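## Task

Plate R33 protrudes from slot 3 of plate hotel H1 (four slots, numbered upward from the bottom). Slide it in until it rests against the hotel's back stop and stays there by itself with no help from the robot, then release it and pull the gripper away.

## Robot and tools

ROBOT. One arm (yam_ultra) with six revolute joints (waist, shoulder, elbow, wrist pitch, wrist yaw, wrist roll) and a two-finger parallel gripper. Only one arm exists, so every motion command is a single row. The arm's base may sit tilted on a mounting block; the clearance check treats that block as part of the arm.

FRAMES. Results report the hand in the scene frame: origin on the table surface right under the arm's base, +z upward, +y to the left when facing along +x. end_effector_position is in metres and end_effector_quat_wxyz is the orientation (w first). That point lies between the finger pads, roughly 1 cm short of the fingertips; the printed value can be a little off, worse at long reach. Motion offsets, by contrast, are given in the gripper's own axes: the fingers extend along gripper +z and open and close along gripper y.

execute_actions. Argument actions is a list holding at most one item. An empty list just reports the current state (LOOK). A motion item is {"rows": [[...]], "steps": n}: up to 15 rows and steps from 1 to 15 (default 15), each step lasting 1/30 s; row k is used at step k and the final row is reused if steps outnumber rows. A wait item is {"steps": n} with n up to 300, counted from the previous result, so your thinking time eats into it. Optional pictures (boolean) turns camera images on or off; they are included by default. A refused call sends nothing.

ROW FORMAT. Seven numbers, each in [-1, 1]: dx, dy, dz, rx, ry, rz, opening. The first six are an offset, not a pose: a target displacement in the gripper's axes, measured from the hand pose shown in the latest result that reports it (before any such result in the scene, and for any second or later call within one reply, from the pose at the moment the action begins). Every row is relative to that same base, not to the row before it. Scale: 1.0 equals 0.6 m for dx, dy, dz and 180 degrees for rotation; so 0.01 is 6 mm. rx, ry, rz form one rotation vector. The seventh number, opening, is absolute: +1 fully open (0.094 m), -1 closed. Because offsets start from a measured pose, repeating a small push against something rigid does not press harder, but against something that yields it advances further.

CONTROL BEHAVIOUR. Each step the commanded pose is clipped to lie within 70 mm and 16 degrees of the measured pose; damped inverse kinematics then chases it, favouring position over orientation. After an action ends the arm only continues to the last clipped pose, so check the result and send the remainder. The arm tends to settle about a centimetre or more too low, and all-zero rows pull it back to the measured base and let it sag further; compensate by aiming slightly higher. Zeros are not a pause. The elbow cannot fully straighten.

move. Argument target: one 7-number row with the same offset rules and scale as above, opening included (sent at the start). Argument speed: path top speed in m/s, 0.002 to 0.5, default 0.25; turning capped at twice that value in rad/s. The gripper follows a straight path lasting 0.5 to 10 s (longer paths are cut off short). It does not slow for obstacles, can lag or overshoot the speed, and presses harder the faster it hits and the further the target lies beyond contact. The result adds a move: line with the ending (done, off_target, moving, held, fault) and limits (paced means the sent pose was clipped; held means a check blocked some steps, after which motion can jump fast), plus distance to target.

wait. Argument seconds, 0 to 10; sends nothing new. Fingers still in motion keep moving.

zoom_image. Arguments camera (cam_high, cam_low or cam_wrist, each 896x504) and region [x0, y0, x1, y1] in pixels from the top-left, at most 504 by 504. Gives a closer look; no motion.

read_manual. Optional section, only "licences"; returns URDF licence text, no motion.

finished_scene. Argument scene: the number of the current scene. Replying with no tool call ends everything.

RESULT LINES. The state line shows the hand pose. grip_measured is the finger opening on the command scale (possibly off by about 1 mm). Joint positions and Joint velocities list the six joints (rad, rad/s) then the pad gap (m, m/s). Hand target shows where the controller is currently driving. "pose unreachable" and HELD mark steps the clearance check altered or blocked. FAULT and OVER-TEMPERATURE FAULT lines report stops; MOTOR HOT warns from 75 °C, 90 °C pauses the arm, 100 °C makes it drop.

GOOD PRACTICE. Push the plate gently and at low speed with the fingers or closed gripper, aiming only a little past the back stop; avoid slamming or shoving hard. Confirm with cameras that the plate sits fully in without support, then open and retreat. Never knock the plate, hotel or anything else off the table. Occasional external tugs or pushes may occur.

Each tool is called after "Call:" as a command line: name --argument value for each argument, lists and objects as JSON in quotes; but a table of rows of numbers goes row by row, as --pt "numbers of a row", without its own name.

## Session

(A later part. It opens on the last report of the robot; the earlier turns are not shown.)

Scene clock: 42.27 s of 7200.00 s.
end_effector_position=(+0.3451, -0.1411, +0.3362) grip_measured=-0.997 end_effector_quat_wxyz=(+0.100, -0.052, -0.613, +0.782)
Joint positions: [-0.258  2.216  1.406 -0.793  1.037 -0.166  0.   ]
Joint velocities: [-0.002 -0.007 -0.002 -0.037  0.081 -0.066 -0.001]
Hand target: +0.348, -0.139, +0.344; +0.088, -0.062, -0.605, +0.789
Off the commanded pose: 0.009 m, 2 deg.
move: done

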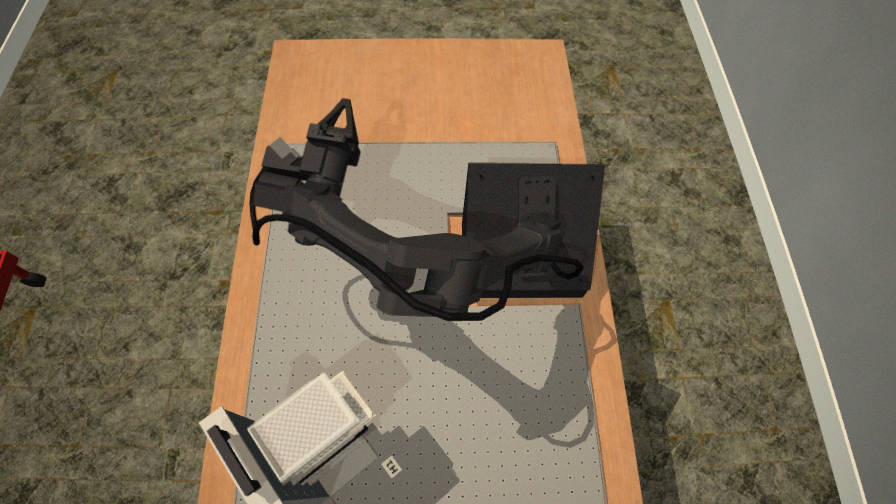

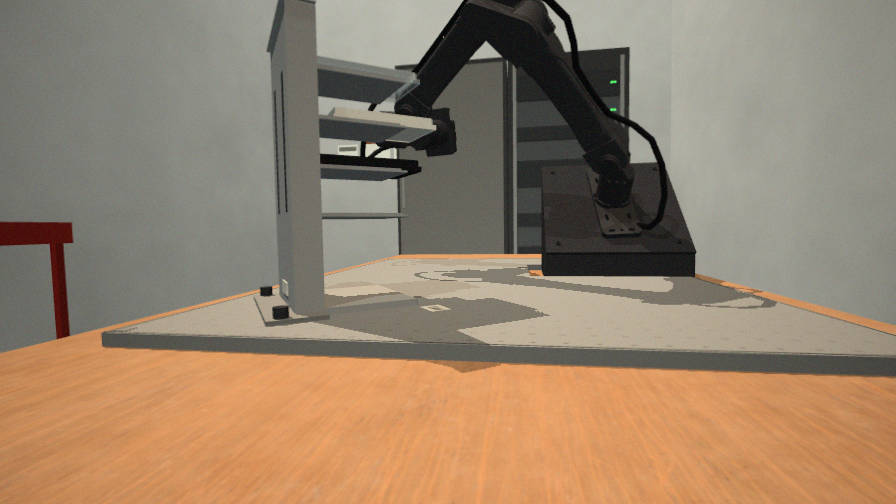

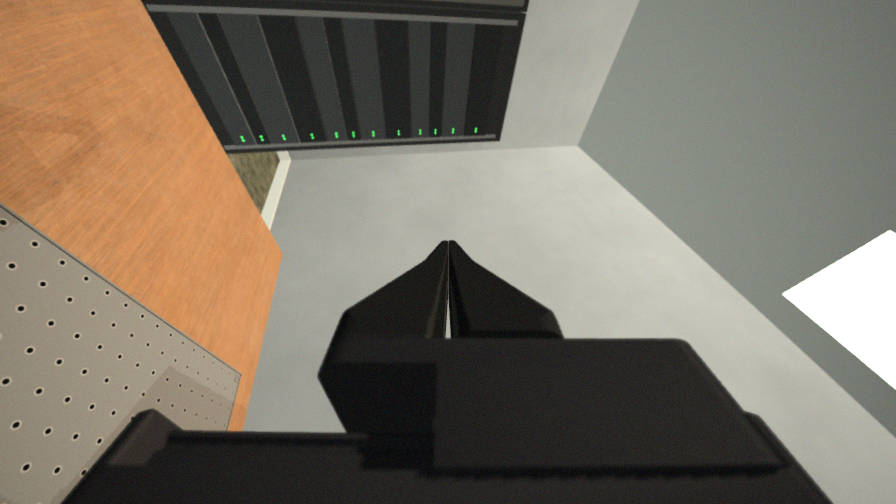

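Call:
move --target '[0,0.28,-0.3,-0.33,0,0,-1]' --speed 0.3

Scene clock: 46.47 s of 7200.00 s.
end_effector_position=(+0.3623, -0.0079, +0.1276) grip_measured=-0.997 end_effector_quat_wxyz=(-0.072, +0.085, +0.919, -0.378)
Joint positions: [-0.029  2.216  1.553 -1.093 -0.027  0.115  0.   ]
Joint velocities: [-0.002  0.002  0.007  0.022 -0.022  0.051 -0.   ]
Hand target: +0.367, -0.010, +0.131; -0.059, +0.092, +0.919, -0.379
Off the commanded pose: 0.005 m, 2 deg.
move: done

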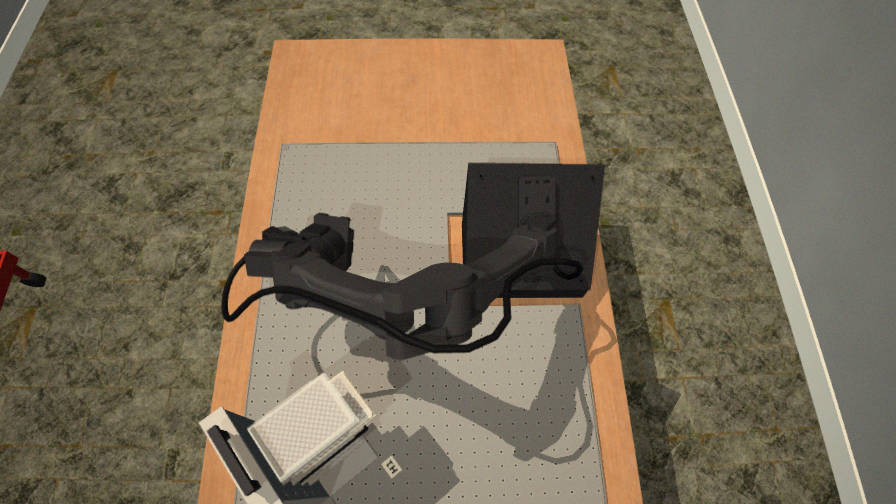

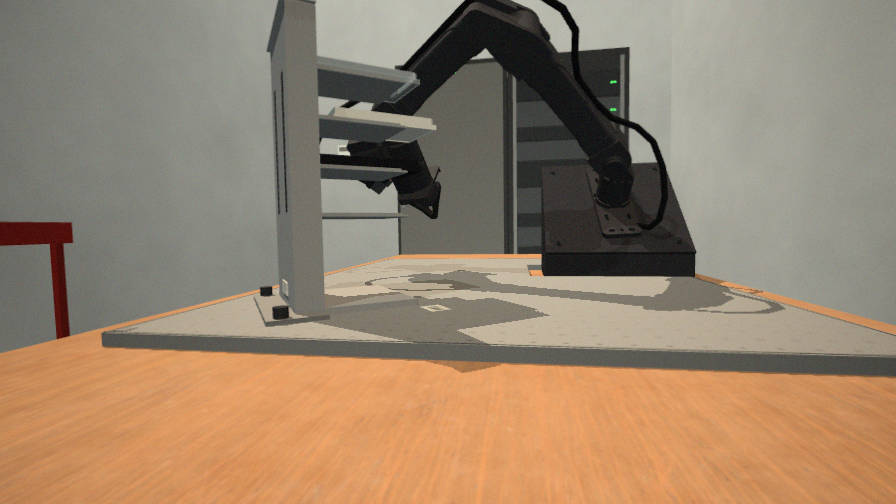

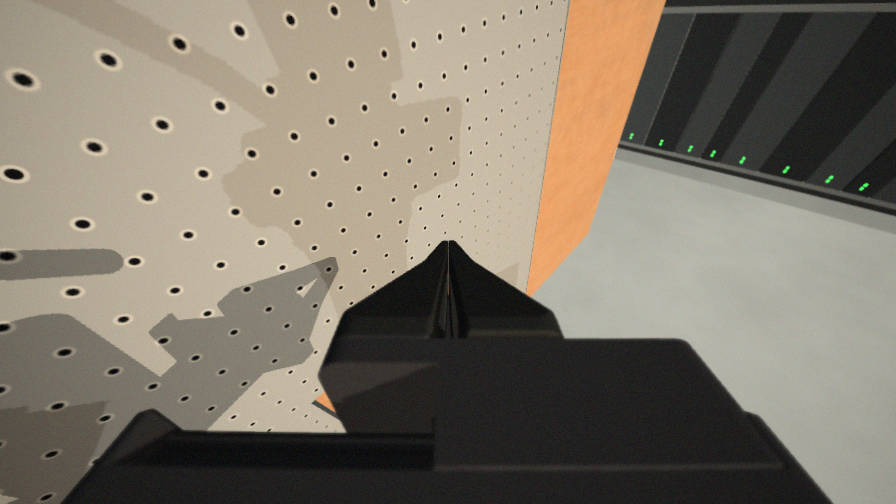

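Call:
move --target '[0.255,-0.03,-0.345,-0.38,-0.567,-0.01,-1]' --speed 0.25

Scene clock: 53.83 s of 7200.00 s.
end_effector_position=(+0.2538, +0.1550, +0.2925) grip_measured=-0.997 end_effector_quat_wxyz=(+0.591, -0.189, +0.774, +0.129)
Joint positions: [-0.735  0.989 -0.004  1.331 -1.186  0.986  0.   ]
Joint velocities: [-0.022  0.1   -0.002  0.125 -0.11   0.022  0.   ]
Hand target: +0.253, +0.151, +0.294; +0.597, -0.182, +0.771, +0.127
Off the commanded pose: 0.005 m, 17 deg; orientation clipped at the last step of the last action.
joint sent to its limit — the command would take joint 3 (elbow) past its lower limit, so that joint was sent only as far as its limit.
move: off_target; limits=paced

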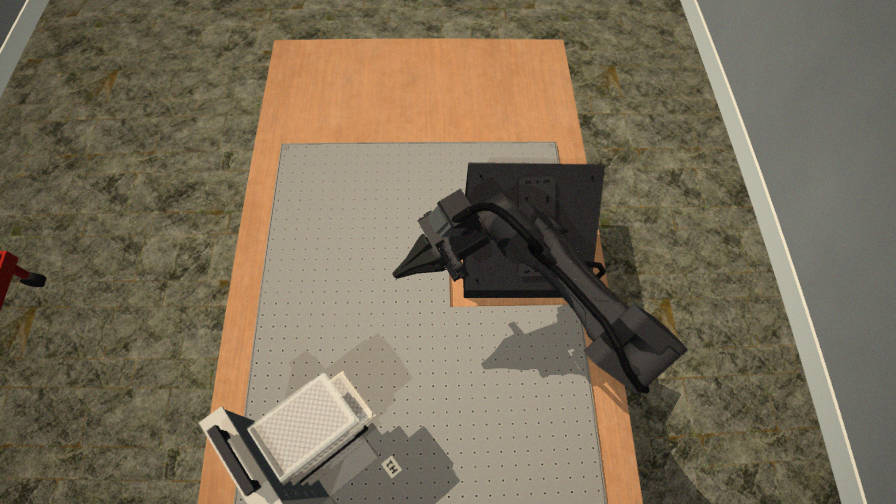

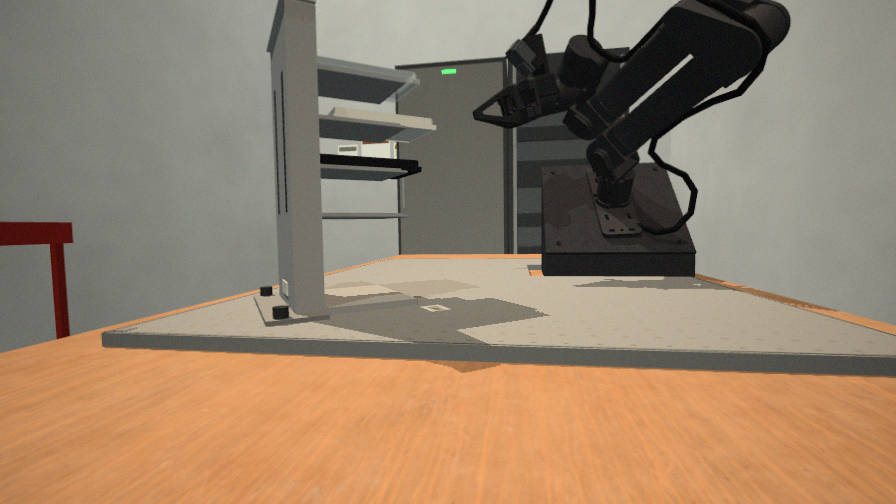

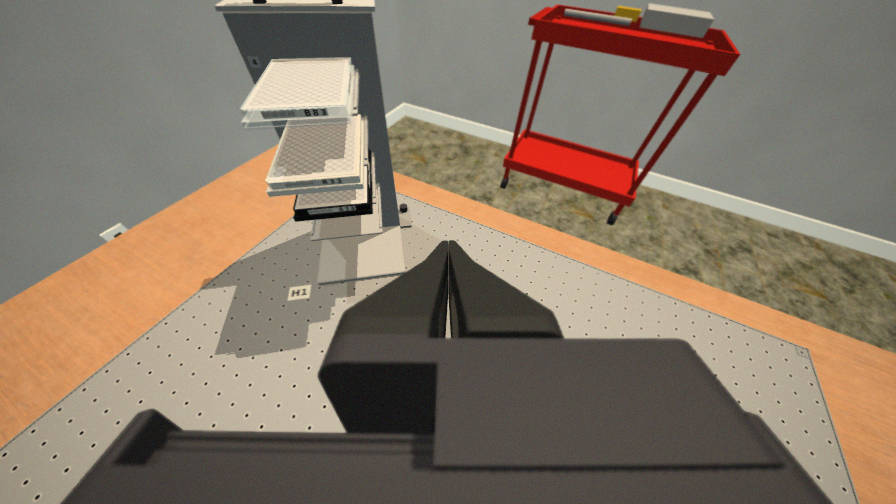

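Call:
move --target '[-0.01,0.227,0.087,-0.055,0.08,0,-1]' --speed 0.2

Scene clock: 57.90 s of 7200.00 s.
end_effector_position=(+0.2423, +0.2886, +0.2680) grip_measured=-0.997 end_effector_quat_wxyz=(+0.454, -0.243, +0.840, +0.169)
Joint positions: [-0.15   0.567  0.451  0.11  -0.927  0.671  0.   ]
Joint velocities: [ 0.007  0.002 -0.007  0.007  0.007 -0.007 -0.001]
Hand target: +0.240, +0.297, +0.277; +0.467, -0.256, +0.830, +0.164
Off the commanded pose: 0.017 m, 3 deg.
move: off_target

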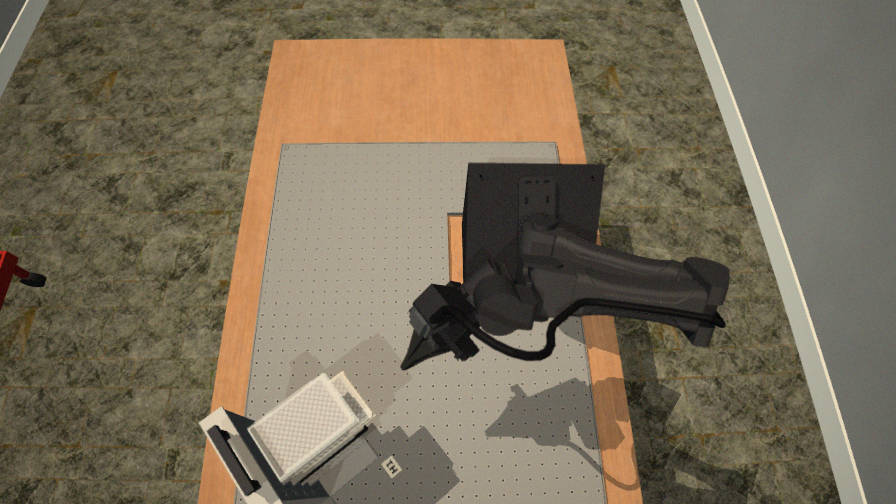

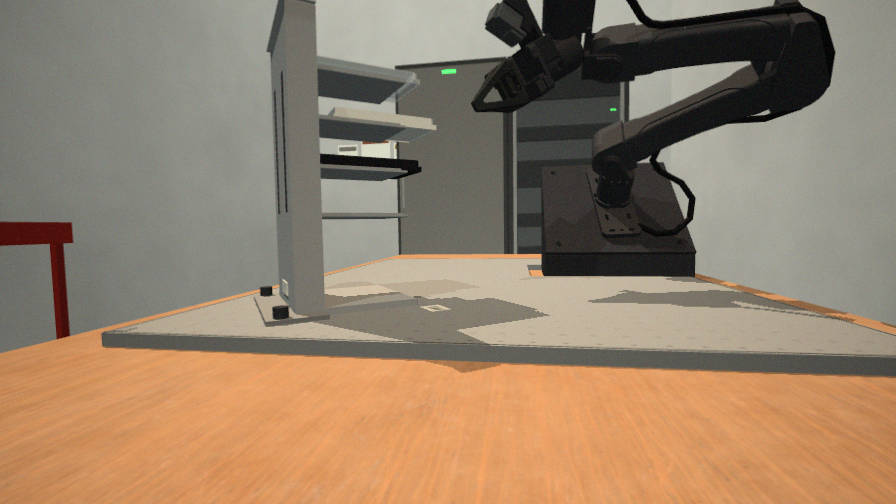

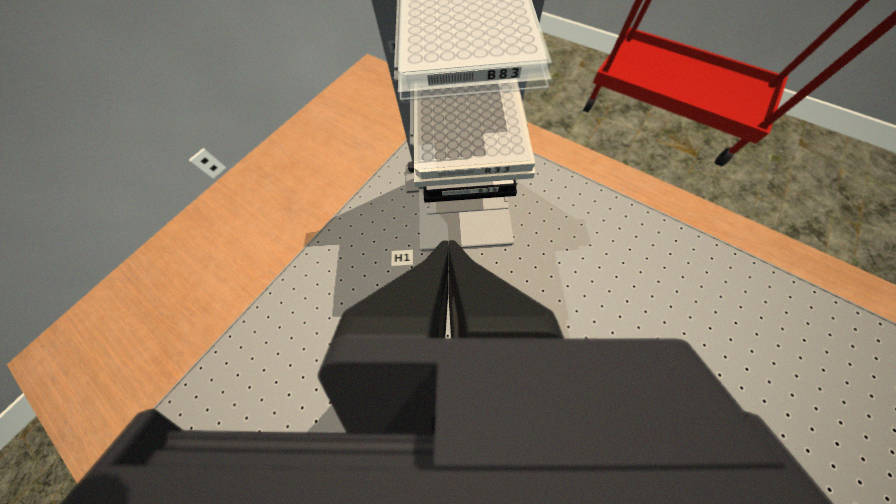

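Call:
move --target '[0.01,-0.01,0.11,0,0,0,-1]' --speed 0.1

Scene clock: 62.00 s of 7200.00 s.
end_effector_position=(+0.2812, +0.3073, +0.2177) grip_measured=-0.997 end_effector_quat_wxyz=(+0.439, -0.237, +0.851, +0.166)
Joint positions: [ 0.17   0.835  0.451  0.342 -0.623  0.669  0.   ]
Joint velocities: [ 0.007  0.012 -0.007 -0.081 -0.007 -0.022 -0.   ]
Hand target: +0.286, +0.315, +0.227; +0.453, -0.245, +0.841, +0.165
Off the commanded pose: 0.014 m, 2 deg.
move: off_target

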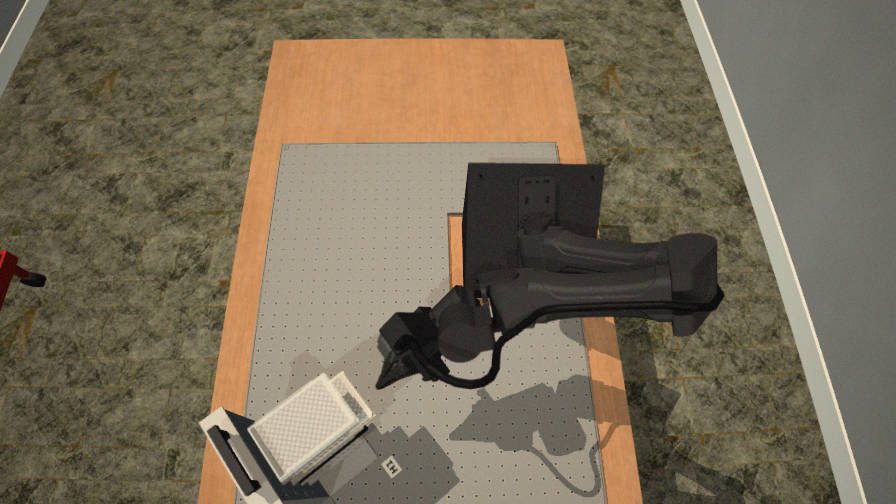

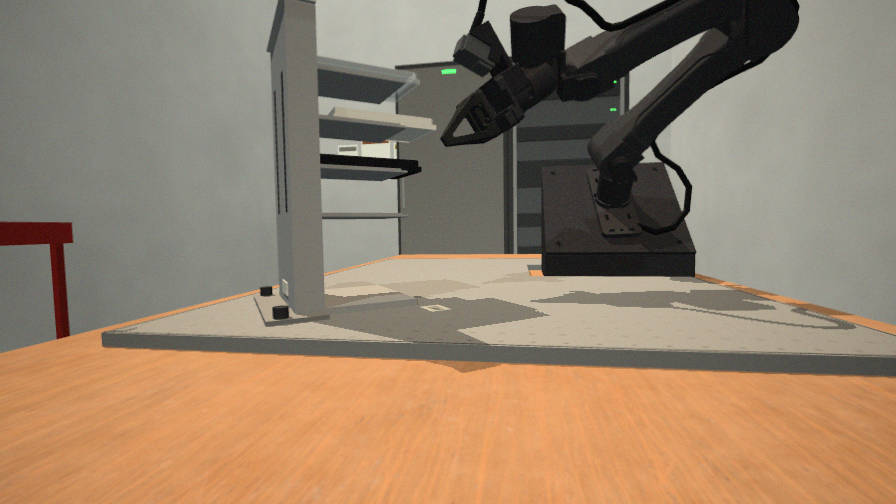

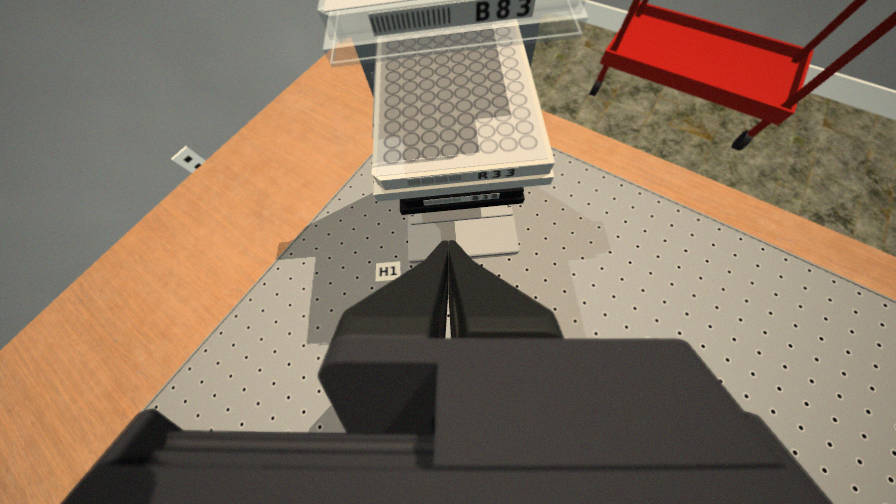

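Call:
move --target '[-0.066,-0.005,0.037,0,0,0,-1]' --speed 0.05

Scene clock: 63.77 s of 7200.00 s.
end_effector_position=(+0.3109, +0.3252, +0.2290) grip_measured=-0.997 end_effector_quat_wxyz=(+0.429, -0.238, +0.855, +0.170)
Joint positions: [ 0.144  0.991  0.597  0.341 -0.67   0.669  0.   ]
Joint velocities: [ 0.012 -0.012 -0.007 -0.007 -0.022  0.066 -0.001]
Hand target: +0.317, +0.326, +0.238; +0.439, -0.237, +0.851, +0.166
Off the commanded pose: 0.011 m, 1 deg.
move: off_target

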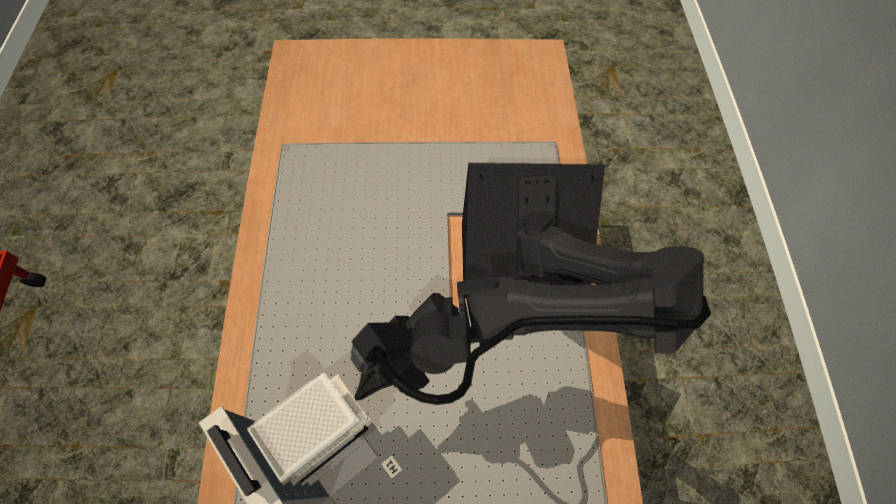

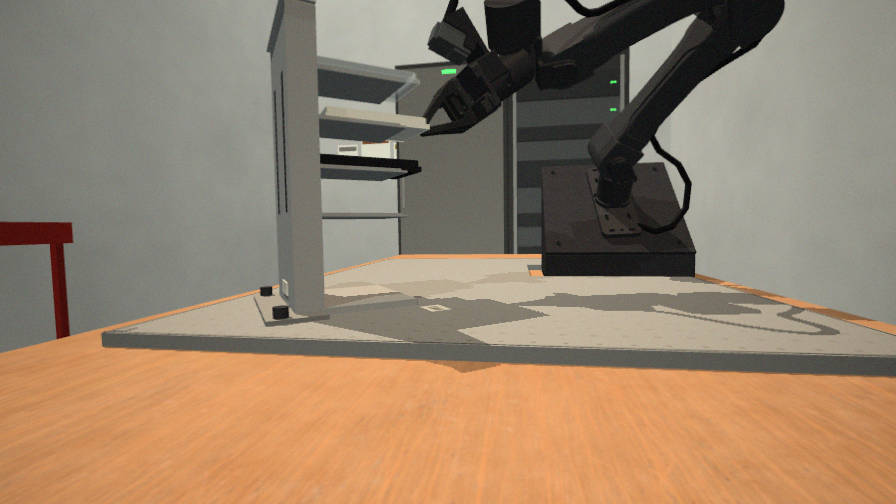

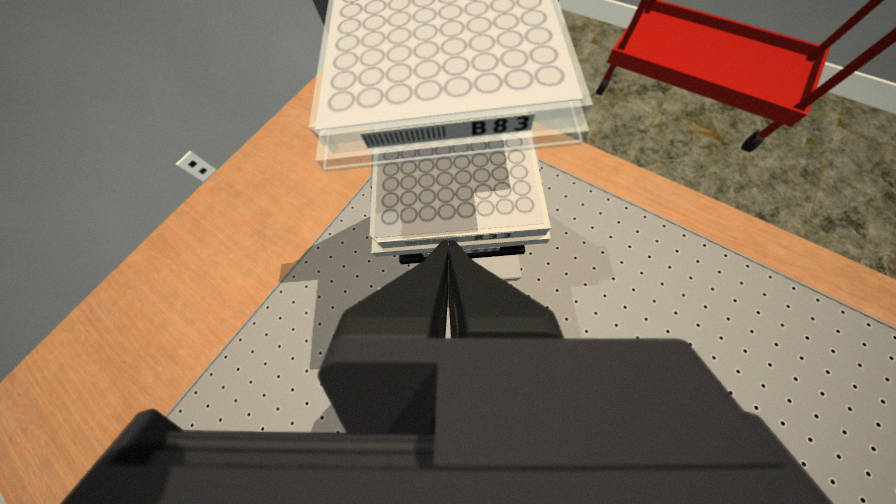

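Call:
move --target '[-0.032,0,0.02,0,0,0,-1]' --speed 0.03

Scene clock: 65.30 s of 7200.00 s.
end_effector_position=(+0.3232, +0.3317, +0.2295) grip_measured=-0.997 end_effector_quat_wxyz=(+0.420, -0.236, +0.860, +0.171)
Joint positions: [ 0.144  1.055  0.661  0.326 -0.683  0.669  0.   ]
Joint velocities: [-0.017 -0.007 -0.012 -0.051  0.007 -0.051 -0.001]
Hand target: +0.328, +0.336, +0.238; +0.429, -0.238, +0.855, +0.170
Off the commanded pose: 0.011 m, 1 deg.
move: off_target

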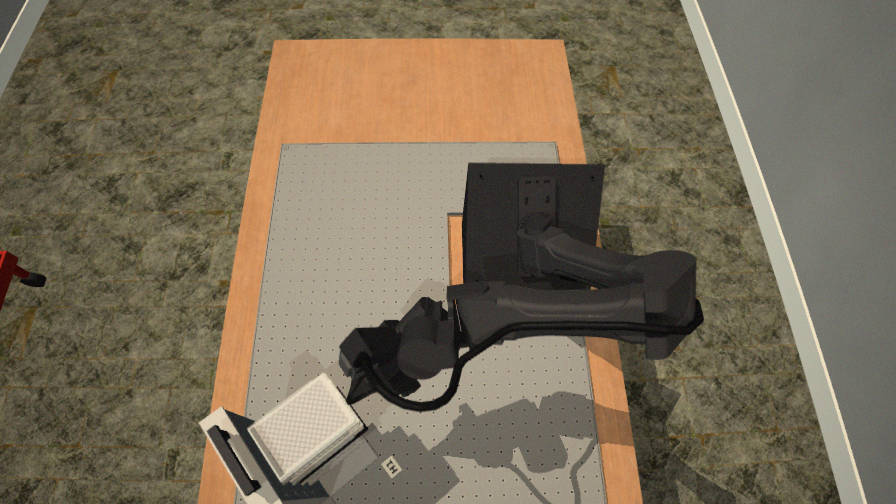

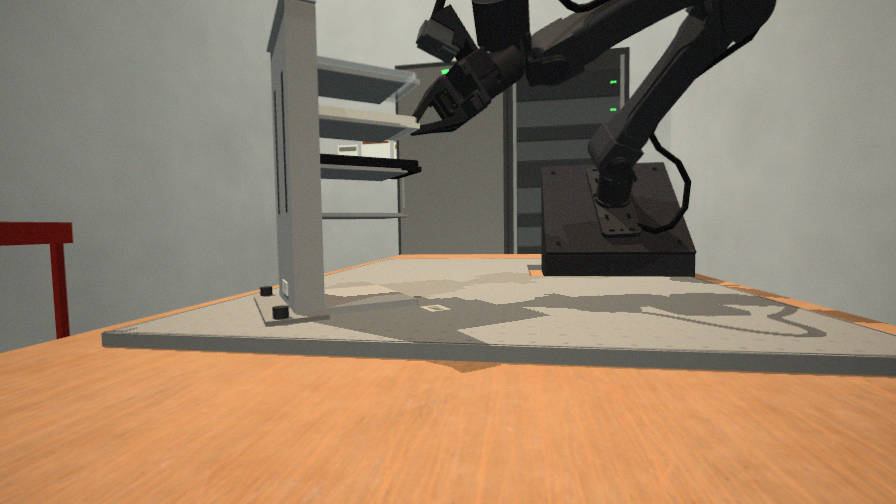

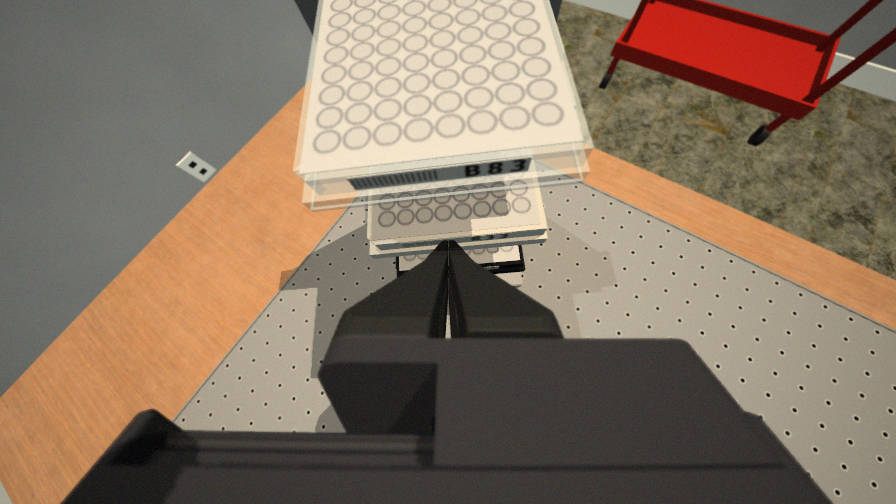

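Nearly flush; one more push to confirm the stop.

Call:
move --target '[-0.026,0,0.018,0,0,0,-1]' --speed 0.03

Call:
move --target '[0.07,0,-0.14,0,0,0,-1]' --speed 0.2

Scene clock: 66.63 s of 7200.00 s.
end_effector_position=(+0.3246, +0.3311, +0.2263) grip_measured=-0.997 end_effector_quat_wxyz=(+0.400, -0.227, +0.871, +0.172)
Joint positions: [ 0.136  1.077  0.694  0.271 -0.716  0.669  0.   ]
Joint velocities: [-0.007  0.007  0.007  0.007 -0.037 -0.007 -0.001]
Hand target: +0.337, +0.341, +0.236; +0.420, -0.236, +0.860, +0.171
Off the commanded pose: 0.019 m, 3 deg.
move: off_target

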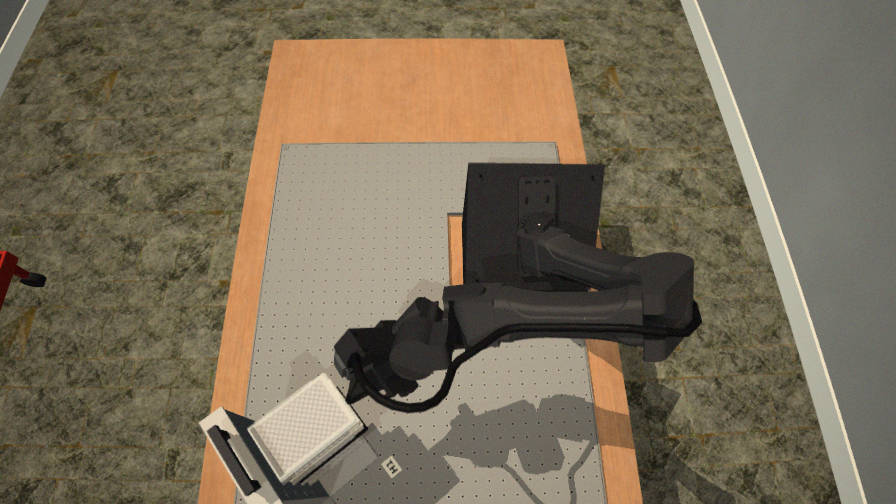

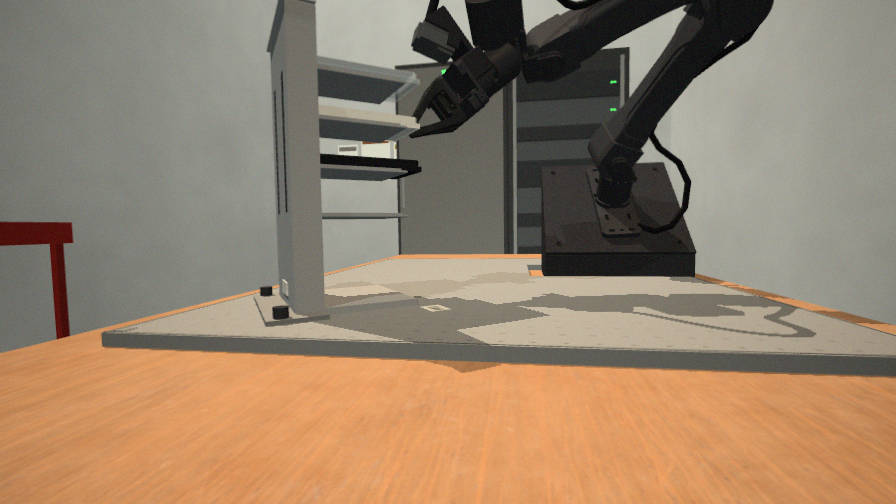

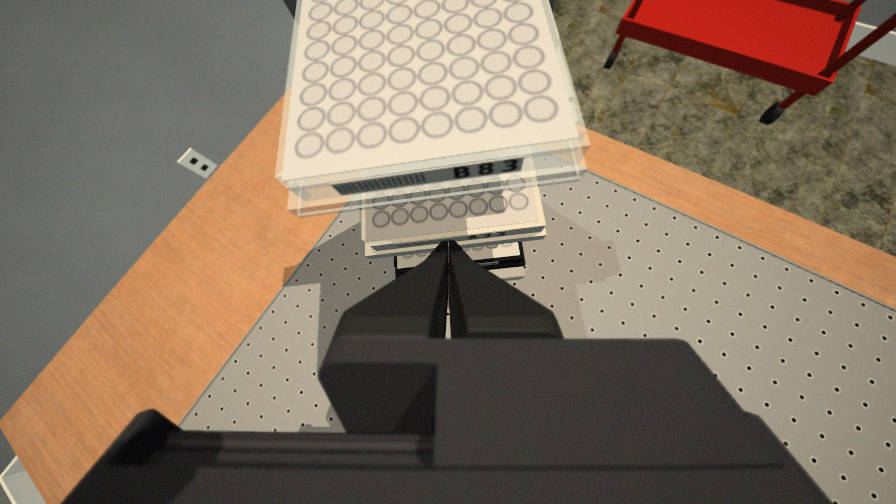

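Scene clock: 67.83 s of 7200.00 s.
end_effector_position=(+0.2504, +0.2828, +0.2435) grip_measured=-0.997 end_effector_quat_wxyz=(+0.393, -0.226, +0.873, +0.181)
Joint positions: [-0.114  0.698  0.478  0.078 -0.983  0.637  0.   ]
Joint velocities: [ 0.002  0.007 -0.002 -0.022 -0.051 -0.066  0.001]
Hand target: +0.250, +0.279, +0.246; +0.400, -0.226, +0.871, +0.175
Off the commanded pose: 0.004 m, 1 deg.
move: done

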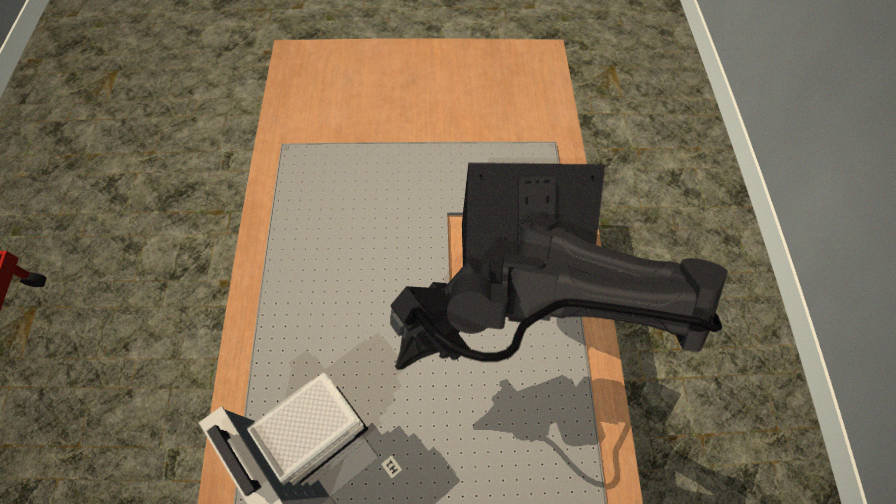

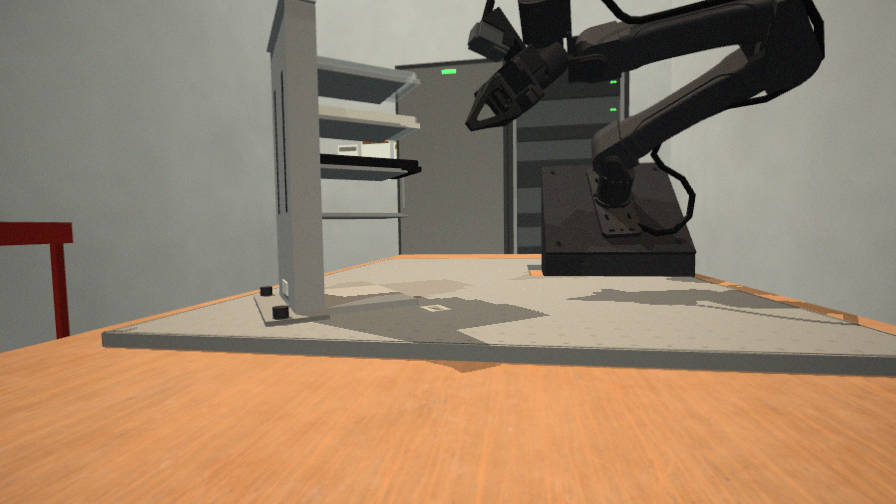

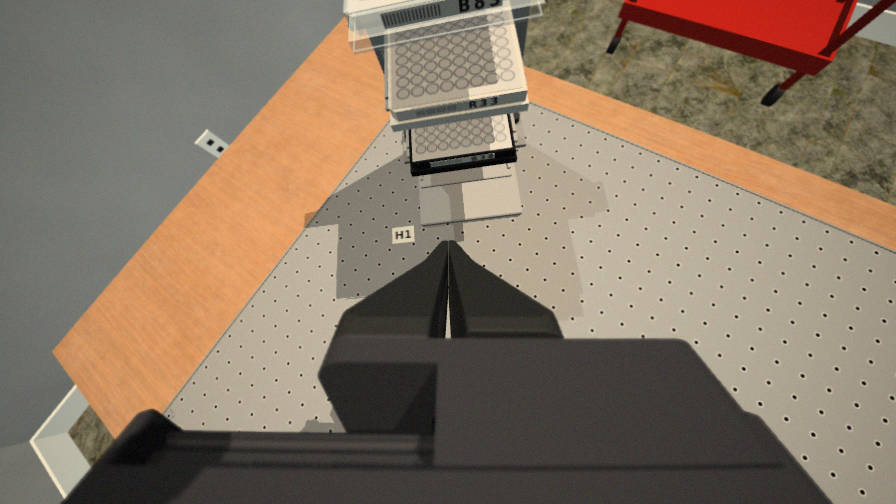

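Call:
finished_scene --scene 1

The scene is finished: the task was done.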